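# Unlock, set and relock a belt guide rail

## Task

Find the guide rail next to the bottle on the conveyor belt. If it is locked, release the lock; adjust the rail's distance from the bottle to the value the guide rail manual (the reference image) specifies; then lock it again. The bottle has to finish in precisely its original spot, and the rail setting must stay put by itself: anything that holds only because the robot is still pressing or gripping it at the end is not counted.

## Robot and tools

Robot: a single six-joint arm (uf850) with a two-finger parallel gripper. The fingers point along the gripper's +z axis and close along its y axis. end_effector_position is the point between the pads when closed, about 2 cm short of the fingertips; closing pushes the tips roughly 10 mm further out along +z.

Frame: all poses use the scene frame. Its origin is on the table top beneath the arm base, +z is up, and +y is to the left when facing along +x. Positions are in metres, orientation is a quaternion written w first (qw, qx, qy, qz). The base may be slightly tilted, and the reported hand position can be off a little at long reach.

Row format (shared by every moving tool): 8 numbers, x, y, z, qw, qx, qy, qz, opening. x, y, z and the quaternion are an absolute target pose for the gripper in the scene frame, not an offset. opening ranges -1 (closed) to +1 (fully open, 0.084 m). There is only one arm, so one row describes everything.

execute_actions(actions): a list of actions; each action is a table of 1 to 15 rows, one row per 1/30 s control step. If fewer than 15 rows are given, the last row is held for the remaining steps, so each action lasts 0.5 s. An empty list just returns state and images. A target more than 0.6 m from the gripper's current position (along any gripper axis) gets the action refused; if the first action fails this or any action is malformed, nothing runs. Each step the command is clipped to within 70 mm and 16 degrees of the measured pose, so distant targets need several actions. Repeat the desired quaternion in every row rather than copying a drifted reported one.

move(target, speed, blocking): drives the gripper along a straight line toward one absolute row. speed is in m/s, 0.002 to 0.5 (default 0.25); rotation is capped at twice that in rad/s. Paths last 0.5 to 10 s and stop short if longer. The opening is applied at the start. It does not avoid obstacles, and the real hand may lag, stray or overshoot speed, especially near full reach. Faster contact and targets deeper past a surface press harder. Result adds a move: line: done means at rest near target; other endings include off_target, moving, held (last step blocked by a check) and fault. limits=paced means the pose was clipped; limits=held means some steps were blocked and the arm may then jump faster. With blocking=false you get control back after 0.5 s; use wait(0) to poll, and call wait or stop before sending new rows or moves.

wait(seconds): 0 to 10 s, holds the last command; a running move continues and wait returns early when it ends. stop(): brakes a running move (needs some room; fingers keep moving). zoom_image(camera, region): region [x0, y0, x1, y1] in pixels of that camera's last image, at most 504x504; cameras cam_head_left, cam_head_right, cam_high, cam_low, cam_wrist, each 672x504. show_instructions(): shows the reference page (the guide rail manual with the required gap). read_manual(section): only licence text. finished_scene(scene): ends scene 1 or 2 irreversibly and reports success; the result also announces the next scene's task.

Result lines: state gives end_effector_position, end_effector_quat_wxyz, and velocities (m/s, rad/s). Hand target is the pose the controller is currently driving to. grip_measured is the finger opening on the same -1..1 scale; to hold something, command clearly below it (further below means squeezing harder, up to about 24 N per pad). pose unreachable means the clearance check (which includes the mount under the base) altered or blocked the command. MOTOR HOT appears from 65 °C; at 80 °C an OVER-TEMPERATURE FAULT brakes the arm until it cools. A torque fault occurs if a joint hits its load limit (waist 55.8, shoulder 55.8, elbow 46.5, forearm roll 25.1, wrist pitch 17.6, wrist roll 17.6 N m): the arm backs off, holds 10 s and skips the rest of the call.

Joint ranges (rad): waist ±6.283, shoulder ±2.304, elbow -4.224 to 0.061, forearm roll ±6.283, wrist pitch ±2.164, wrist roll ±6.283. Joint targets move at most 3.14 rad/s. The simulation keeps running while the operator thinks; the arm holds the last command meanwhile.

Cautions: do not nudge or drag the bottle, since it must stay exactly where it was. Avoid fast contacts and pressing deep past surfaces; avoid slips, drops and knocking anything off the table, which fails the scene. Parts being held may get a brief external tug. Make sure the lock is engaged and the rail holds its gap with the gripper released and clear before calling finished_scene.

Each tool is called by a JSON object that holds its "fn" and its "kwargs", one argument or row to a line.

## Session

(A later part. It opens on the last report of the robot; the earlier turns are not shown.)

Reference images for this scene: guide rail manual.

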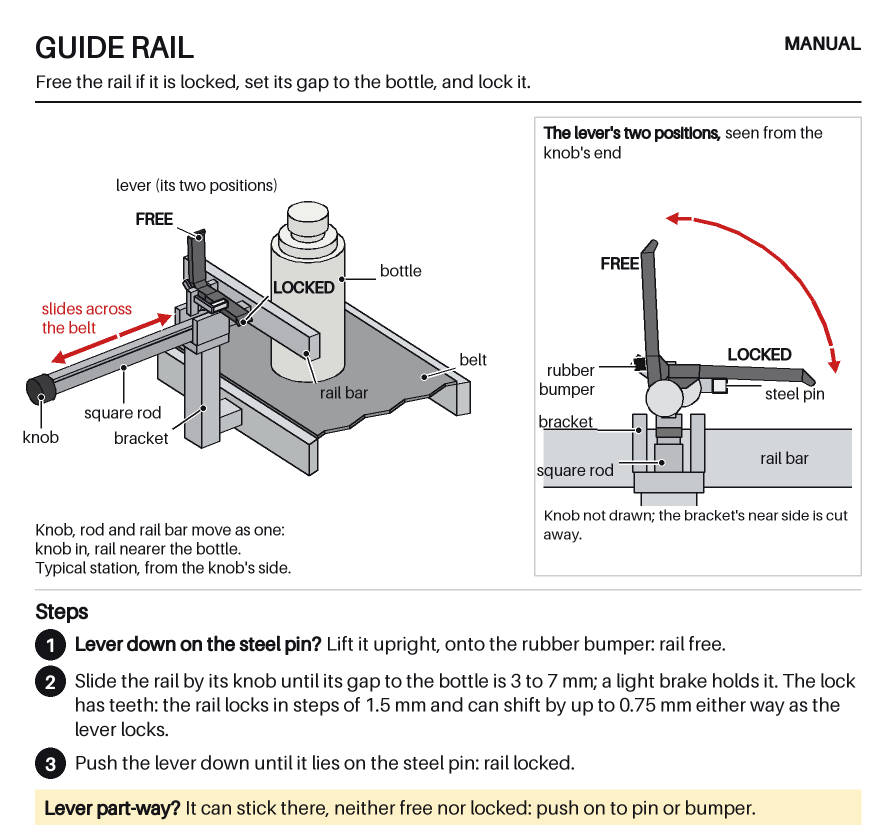

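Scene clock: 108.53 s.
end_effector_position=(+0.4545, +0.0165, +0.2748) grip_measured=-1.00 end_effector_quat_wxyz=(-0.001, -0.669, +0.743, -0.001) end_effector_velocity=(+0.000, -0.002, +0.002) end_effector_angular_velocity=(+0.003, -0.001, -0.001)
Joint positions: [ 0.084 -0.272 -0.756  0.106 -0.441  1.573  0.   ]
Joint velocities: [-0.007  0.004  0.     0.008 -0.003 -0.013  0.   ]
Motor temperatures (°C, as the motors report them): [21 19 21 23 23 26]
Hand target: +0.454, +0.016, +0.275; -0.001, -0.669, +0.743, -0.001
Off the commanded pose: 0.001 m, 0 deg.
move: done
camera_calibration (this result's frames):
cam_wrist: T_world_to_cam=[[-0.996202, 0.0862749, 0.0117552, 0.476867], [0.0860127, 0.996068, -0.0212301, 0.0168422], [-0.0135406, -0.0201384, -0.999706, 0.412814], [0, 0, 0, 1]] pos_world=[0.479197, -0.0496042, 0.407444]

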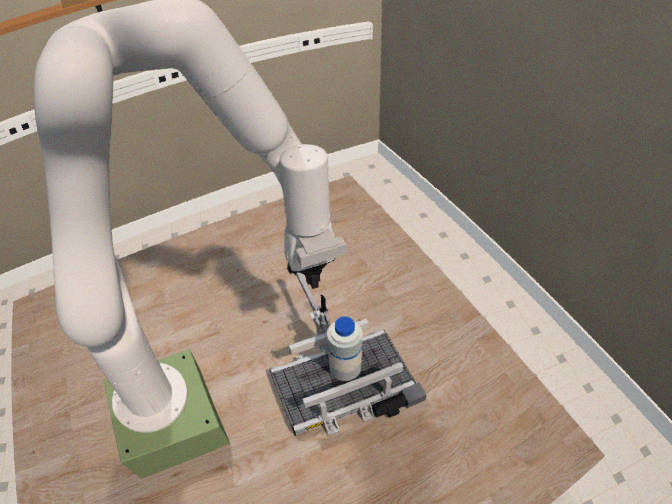

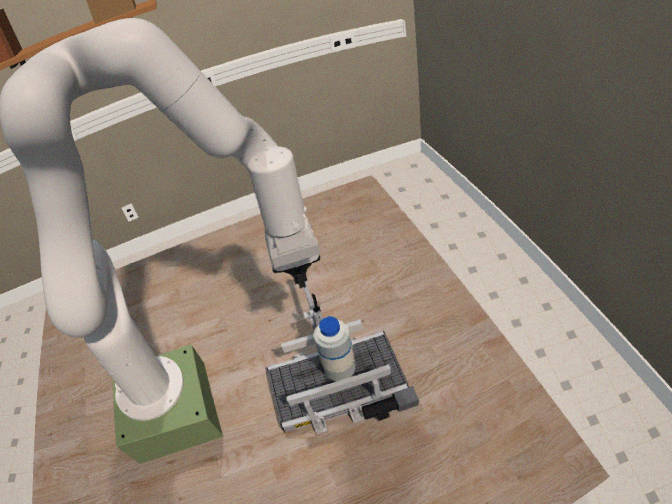

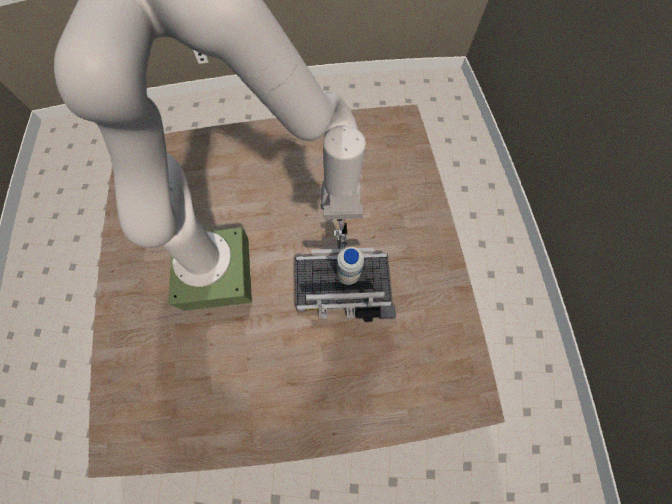

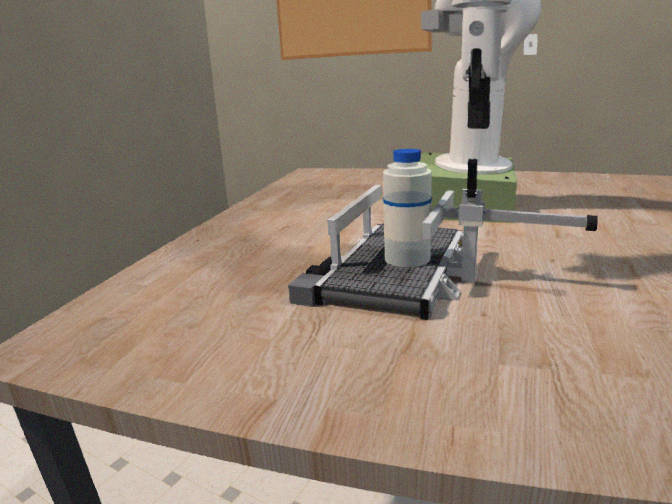

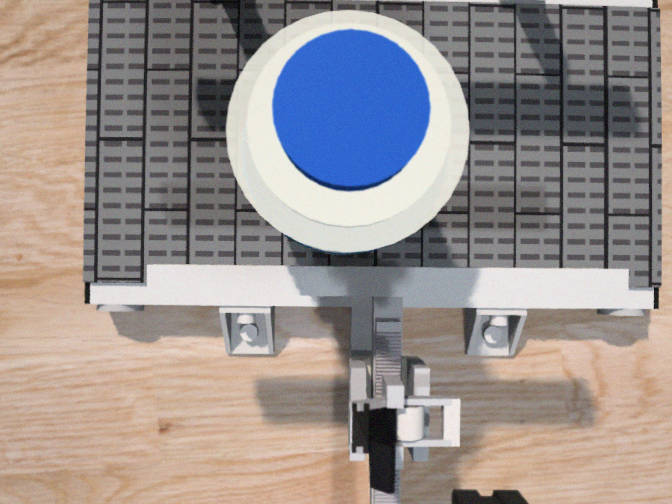

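{"fn": "move", "kwargs": {
  "target": [0.496,0.0075,0.245,0,0.669,-0.743,0,-1]
}}

{"fn": "move", "kwargs": {
  "target": [0.494,0.0077,0.21,0,0.669,-0.743,0,-1],
  "speed": 0.1
}}

{"fn": "move", "kwargs": {
  "target": [0.434,0.0136,0.205,0,0.669,-0.743,0,-1],
  "speed": 0.05
}}

{"fn": "move", "kwargs": {
  "target": [0.414,0.0156,0.170,0,0.669,-0.743,0,-1],
  "speed": 0.03
}}

{"fn": "move", "kwargs": {
  "target": [0.416,0.035,0.24,0,0.669,-0.743,0,-1]
}}

{"fn": "zoom_image", "kwargs": {
  "camera": "cam_head_left",
  "region": [260,240,400,380]
}}

Scene clock: 118.00 s.
end_effector_position=(+0.4959, +0.0074, +0.2452) grip_measured=-1.00 end_effector_quat_wxyz=(-0.000, -0.669, +0.743, -0.000) end_effector_velocity=(+0.002, -0.000, -0.001) end_effector_angular_velocity=(+0.000, -0.000, -0.000)
Joint positions: [ 0.067 -0.414 -0.868  0.121 -0.414  1.542  0.   ]
Joint velocities: [-0.    -0.005 -0.004  0.001  0.    -0.001  0.   ]
Motor temperatures (°C, as the motors report them): [21 19 21 23 23 26]
Hand target: +0.496, +0.007, +0.245; -0.000, -0.669, +0.743, -0.000
Off the commanded pose: 0.000 m, 0 deg.
move: done
camera_calibration (this result's frames):
cam_wrist: T_world_to_cam=[[-0.996171, 0.0865441, 0.0124254, 0.519109], [0.0863056, 0.996095, -0.0185913, 0.0209497], [-0.0139859, -0.0174477, -0.99975, 0.383879], [0, 0, 0, 1]] pos_world=[0.520682, -0.0590959, 0.377722]

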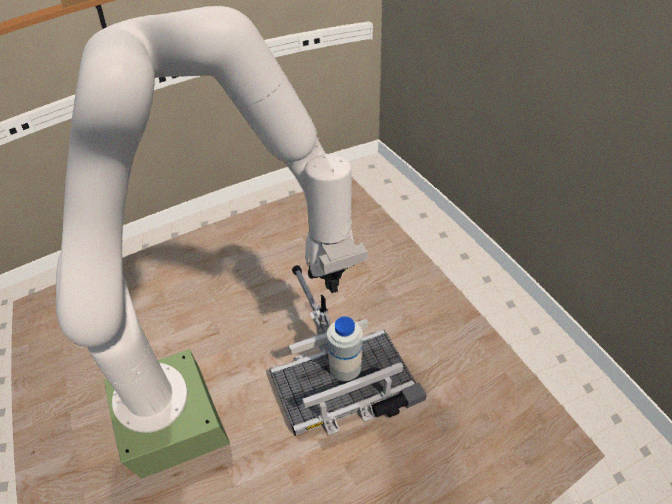

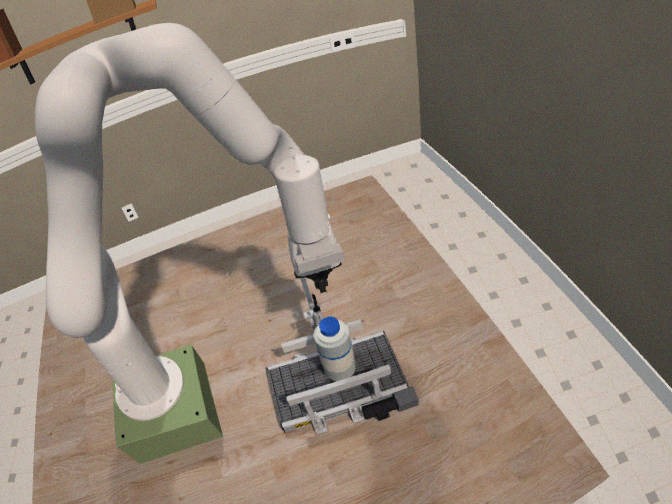

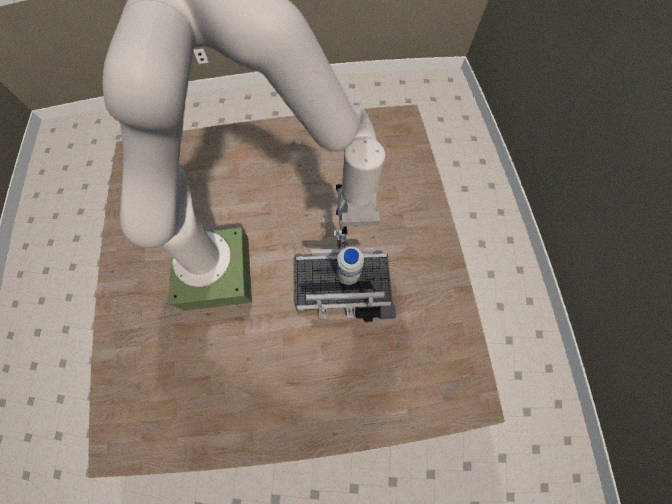

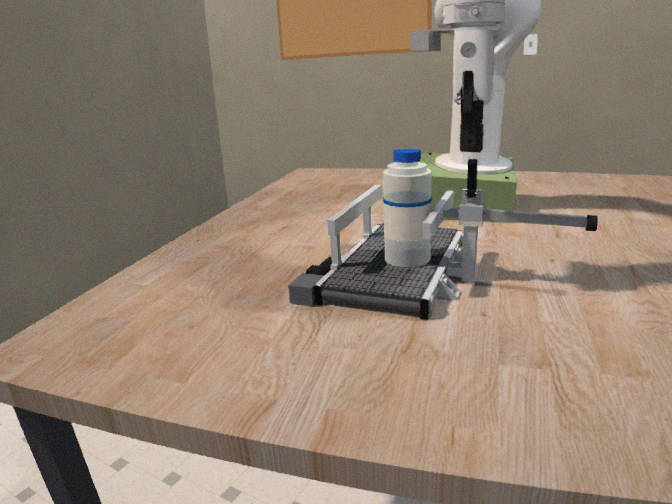

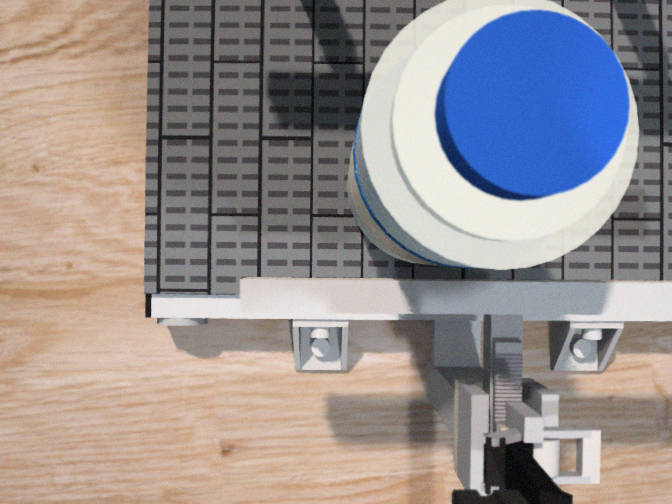

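Scene clock: 118.90 s.
end_effector_position=(+0.4942, +0.0076, +0.2102) grip_measured=-1.00 end_effector_quat_wxyz=(-0.000, -0.669, +0.743, -0.000) end_effector_velocity=(-0.001, -0.000, -0.003) end_effector_angular_velocity=(-0.000, +0.002, +0.001)
Joint positions: [ 0.071 -0.484 -0.863  0.146 -0.339  1.519  0.   ]
Joint velocities: [ 0.    -0.005  0.     0.001  0.004 -0.003  0.   ]
Motor temperatures (°C, as the motors report them): [21 19 21 23 23 26]
Hand target: +0.494, +0.008, +0.210; -0.000, -0.669, +0.743, -0.000
Off the commanded pose: 0.000 m, 0 deg.
move: done
camera_calibration (this result's frames):
cam_wrist: T_world_to_cam=[[-0.996166, 0.0866006, 0.0123794, 0.517805], [0.0863629, 0.99609, -0.0185942, 0.0201318], [-0.0139412, -0.0174538, -0.99975, 0.348805], [0, 0, 0, 1]] pos_world=[0.518944, -0.0588074, 0.342682]

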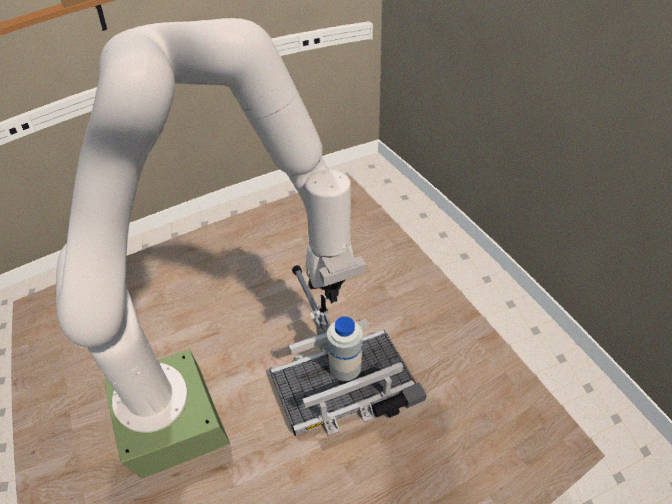

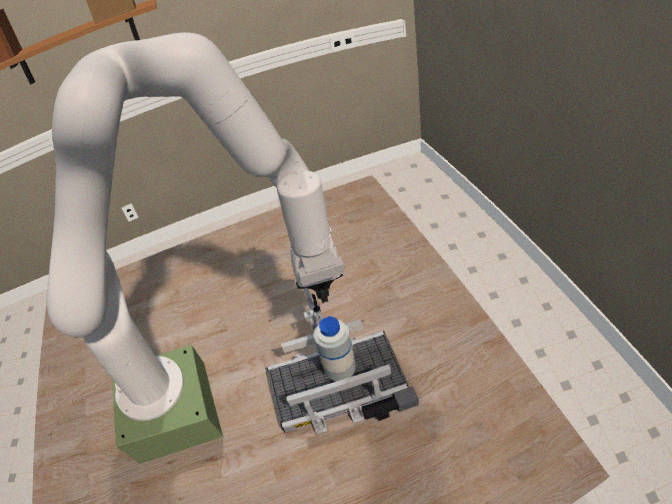

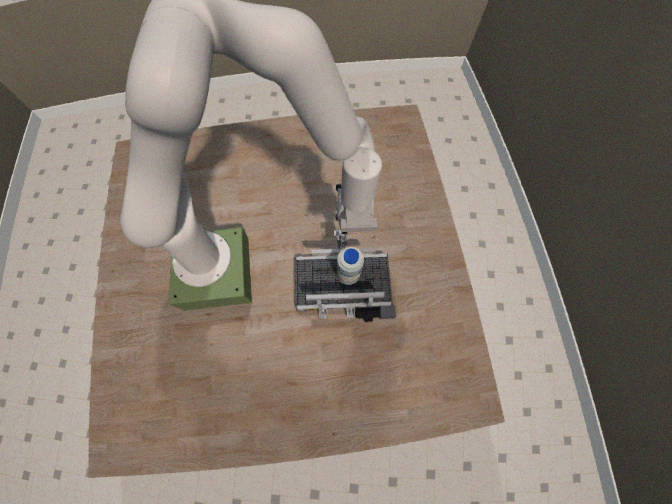

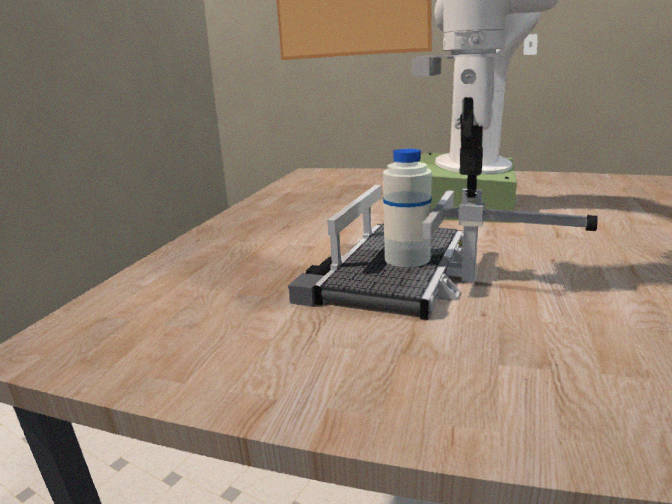

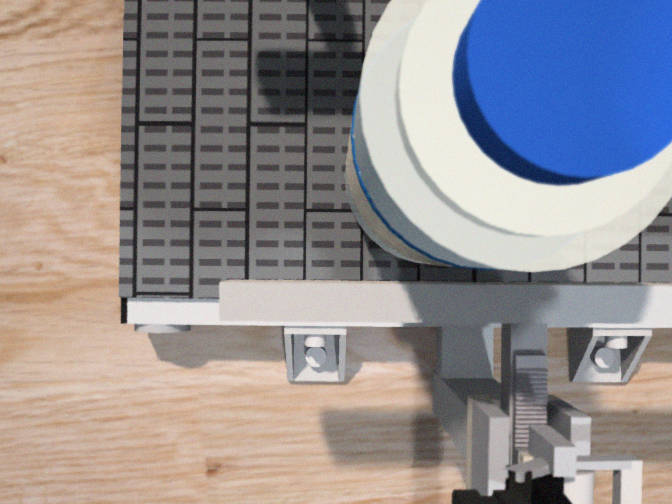

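Scene clock: 120.60 s.
end_effector_position=(+0.4348, +0.0137, +0.2051) grip_measured=-1.00 end_effector_quat_wxyz=(+0.000, -0.669, +0.743, -0.001) end_effector_velocity=(-0.004, +0.000, -0.001) end_effector_angular_velocity=(+0.000, +0.007, +0.002)
Joint positions: [ 0.083 -0.394 -0.694  0.188 -0.259  1.488  0.   ]
Joint velocities: [ 0.     0.001  0.005 -0.    -0.002 -0.002  0.   ]
Motor temperatures (°C, as the motors report them): [21 19 21 23 23 26]
Hand target: +0.434, +0.014, +0.205; -0.000, -0.669, +0.743, -0.000
Off the commanded pose: 0.001 m, 0 deg.
move: done
camera_calibration (this result's frames):
cam_wrist: T_world_to_cam=[[-0.996185, 0.0865861, 0.0108598, 0.458548], [0.0863748, 0.996089, -0.0186149, 0.0191597], [-0.0124291, -0.0176059, -0.999768, 0.342281], [0, 0, 0, 1]] pos_world=[0.459398, -0.0527624, 0.337578]

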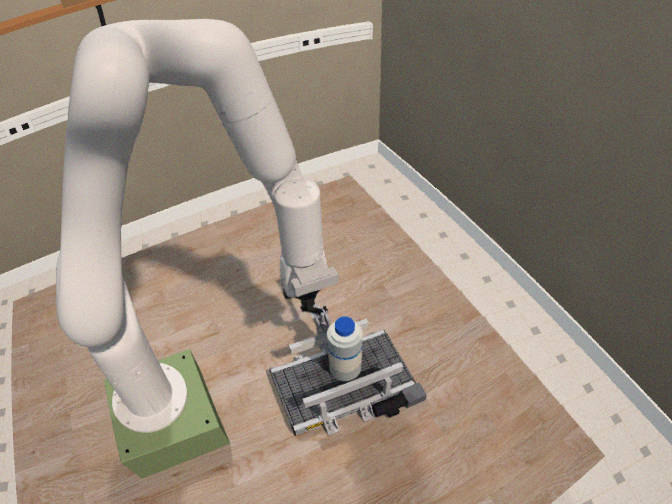

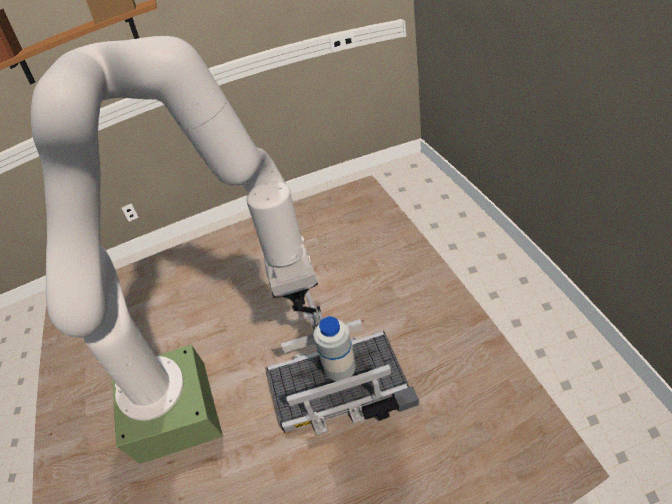

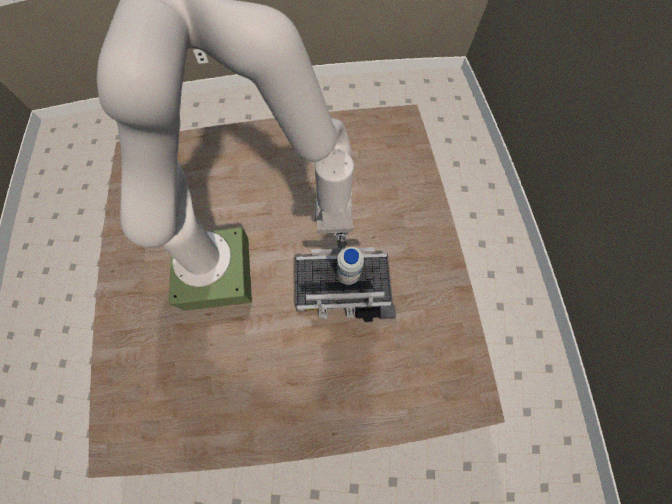

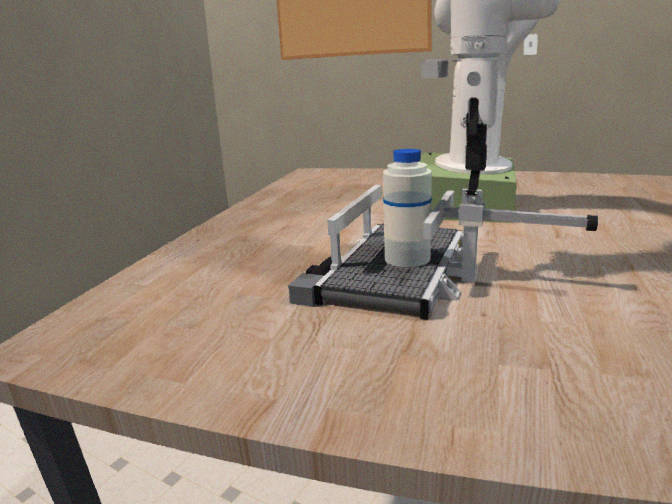

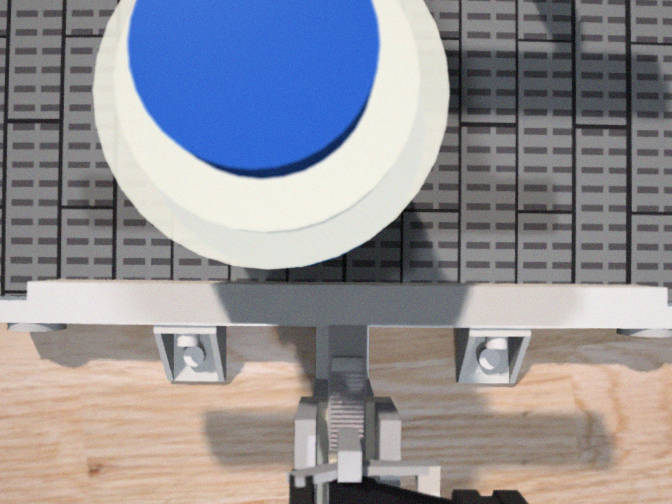

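Scene clock: 122.20 s.
end_effector_position=(+0.4168, +0.0155, +0.1741) grip_measured=-1.00 end_effector_quat_wxyz=(+0.002, -0.669, +0.743, -0.001) end_effector_velocity=(-0.000, +0.000, -0.001) end_effector_angular_velocity=(-0.002, -0.026, +0.004)
Joint positions: [ 0.091 -0.444 -0.65   0.295 -0.165  1.386  0.   ]
Joint velocities: [ 0.002  0.008  0.018  0.054  0.035 -0.055  0.   ]
Motor temperatures (°C, as the motors report them): [21 19 21 23 23 26]
Hand target: +0.414, +0.016, +0.170; -0.000, -0.669, +0.743, -0.000
Off the commanded pose: 0.005 m, 0 deg.
move: off_target
camera_calibration (this result's frames):
cam_wrist: T_world_to_cam=[[-0.996171, 0.0870222, 0.00833534, 0.441194], [0.086861, 0.996056, -0.018074, 0.0179881], [-0.00987531, -0.0172808, -0.999802, 0.310052], [0, 0, 0, 1]] pos_world=[0.441005, -0.0509529, 0.306639]

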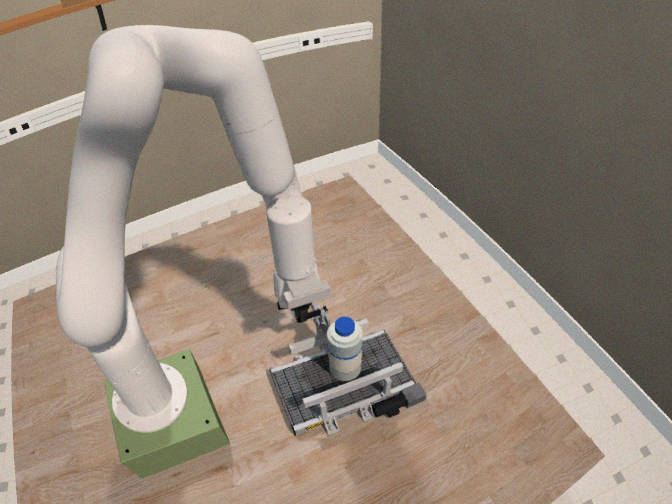

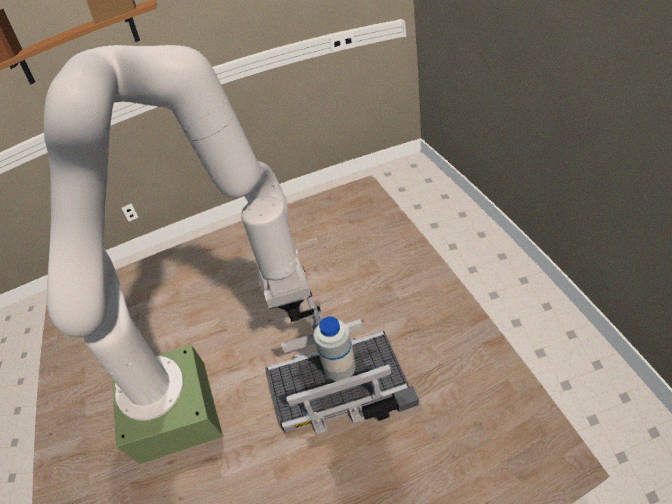

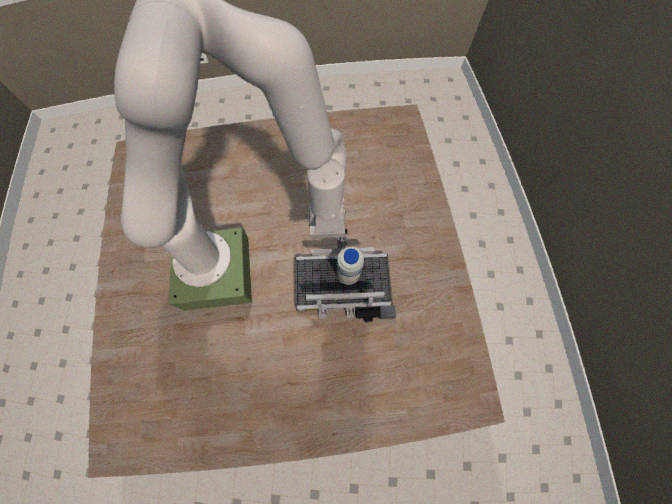

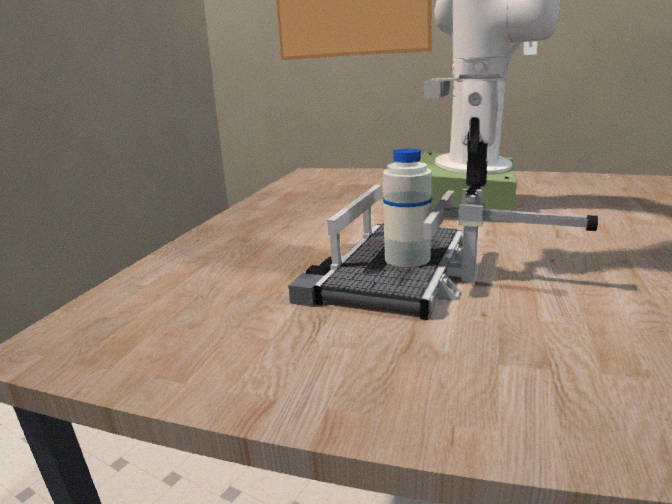

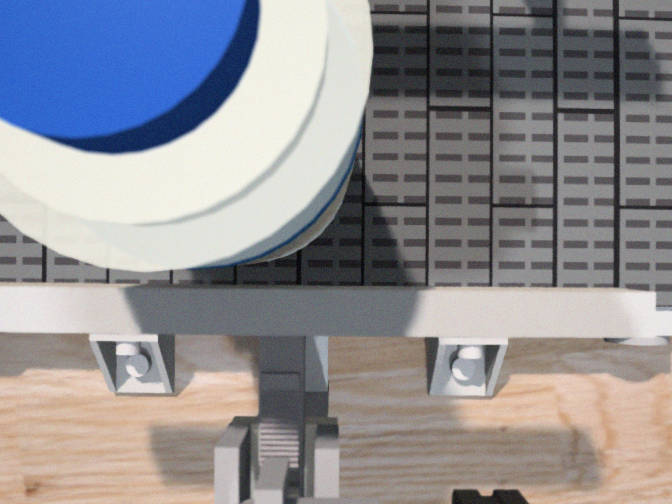

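Scene clock: 123.17 s.
end_effector_position=(+0.4157, +0.0352, +0.2398) grip_measured=-1.00 end_effector_quat_wxyz=(+0.000, -0.669, +0.743, +0.001) end_effector_velocity=(-0.000, +0.001, +0.002) end_effector_angular_velocity=(-0.003, +0.001, +0.000)
Joint positions: [ 0.132 -0.273 -0.643  0.149 -0.327  1.577  0.   ]
Joint velocities: [ 0.003  0.006 -0.001 -0.012 -0.006  0.014  0.   ]
Motor temperatures (°C, as the motors report them): [21 19 21 23 23 26]
Hand target: +0.416, +0.035, +0.240; +0.000, -0.669, +0.743, +0.000
Off the commanded pose: 0.000 m, 0 deg.
move: done
camera_calibration (this result's frames):
cam_wrist: T_world_to_cam=[[-0.996169, 0.0865078, 0.0128138, 0.436814], [0.0862877, 0.996128, -0.0168321, -0.000415559], [-0.0142203, -0.0156619, -0.999776, 0.377819], [0, 0, 0, 1]] pos_world=[0.440549, -0.0314565, 0.372131]

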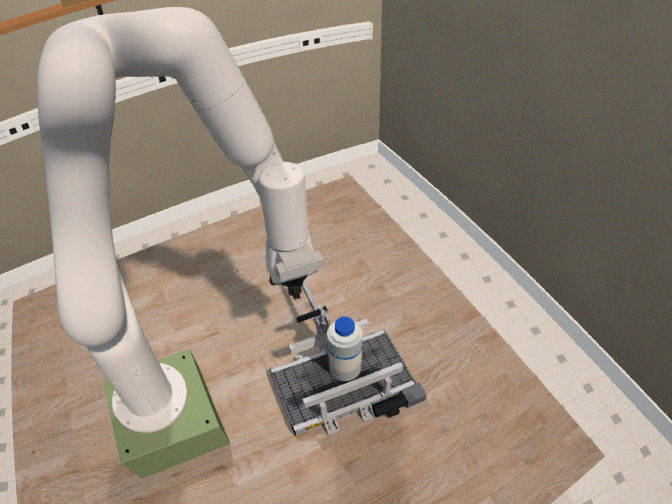

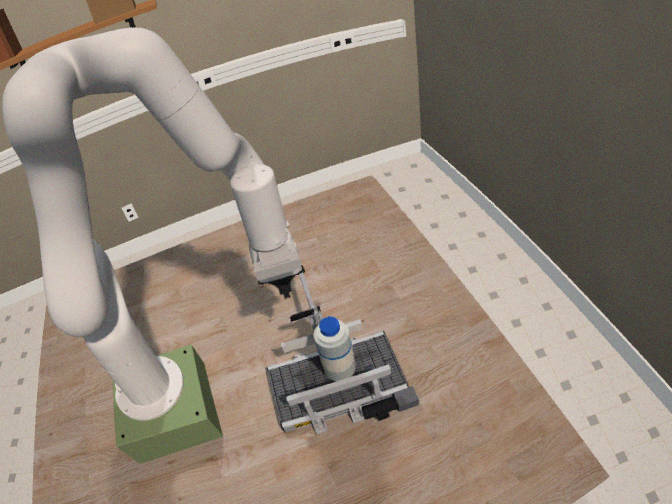

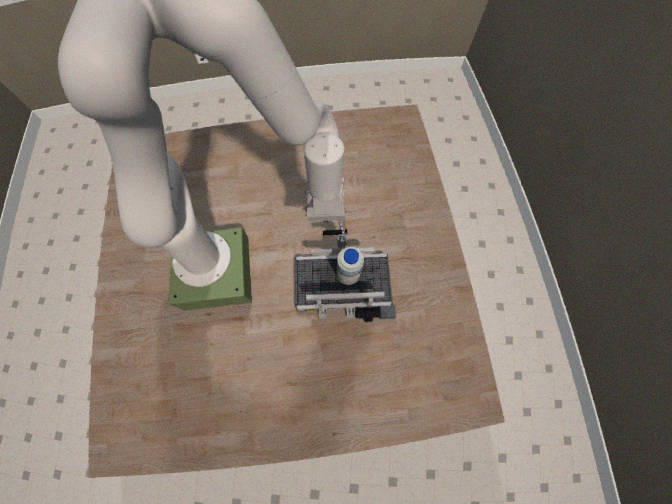

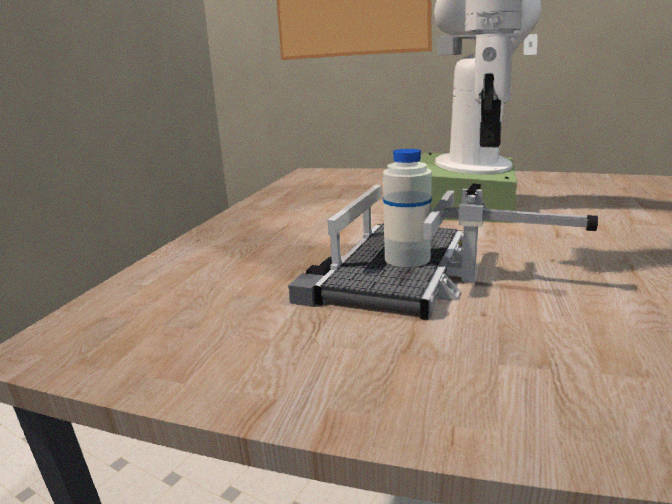

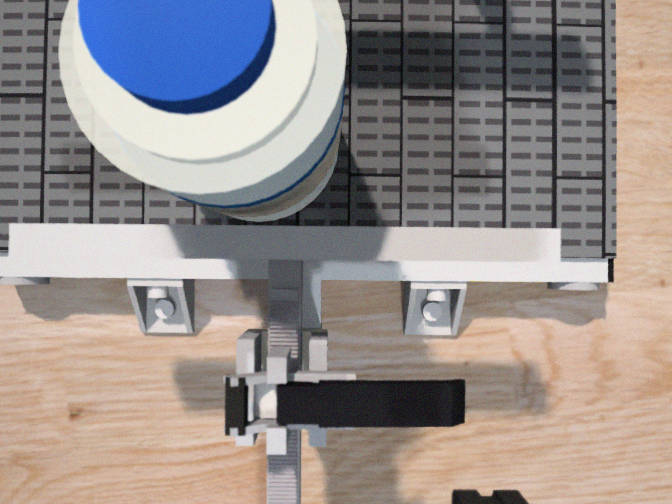

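Region (260, 240, 400, 380) of cam_head_left's 672x504 image, scaled by 3.600, with more detail than that image has.

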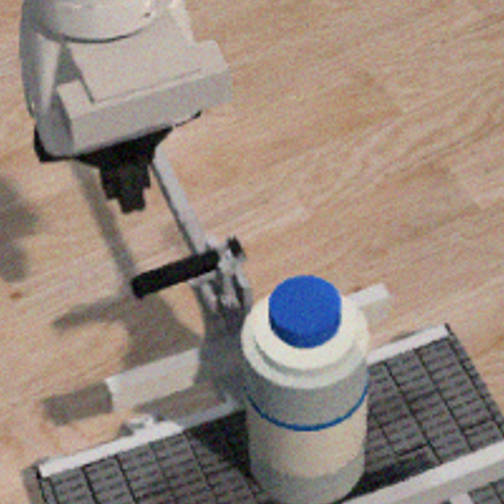

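{"fn": "finished_scene", "kwargs": {
  "scene": 2
}}

The scene is finished: the task was done.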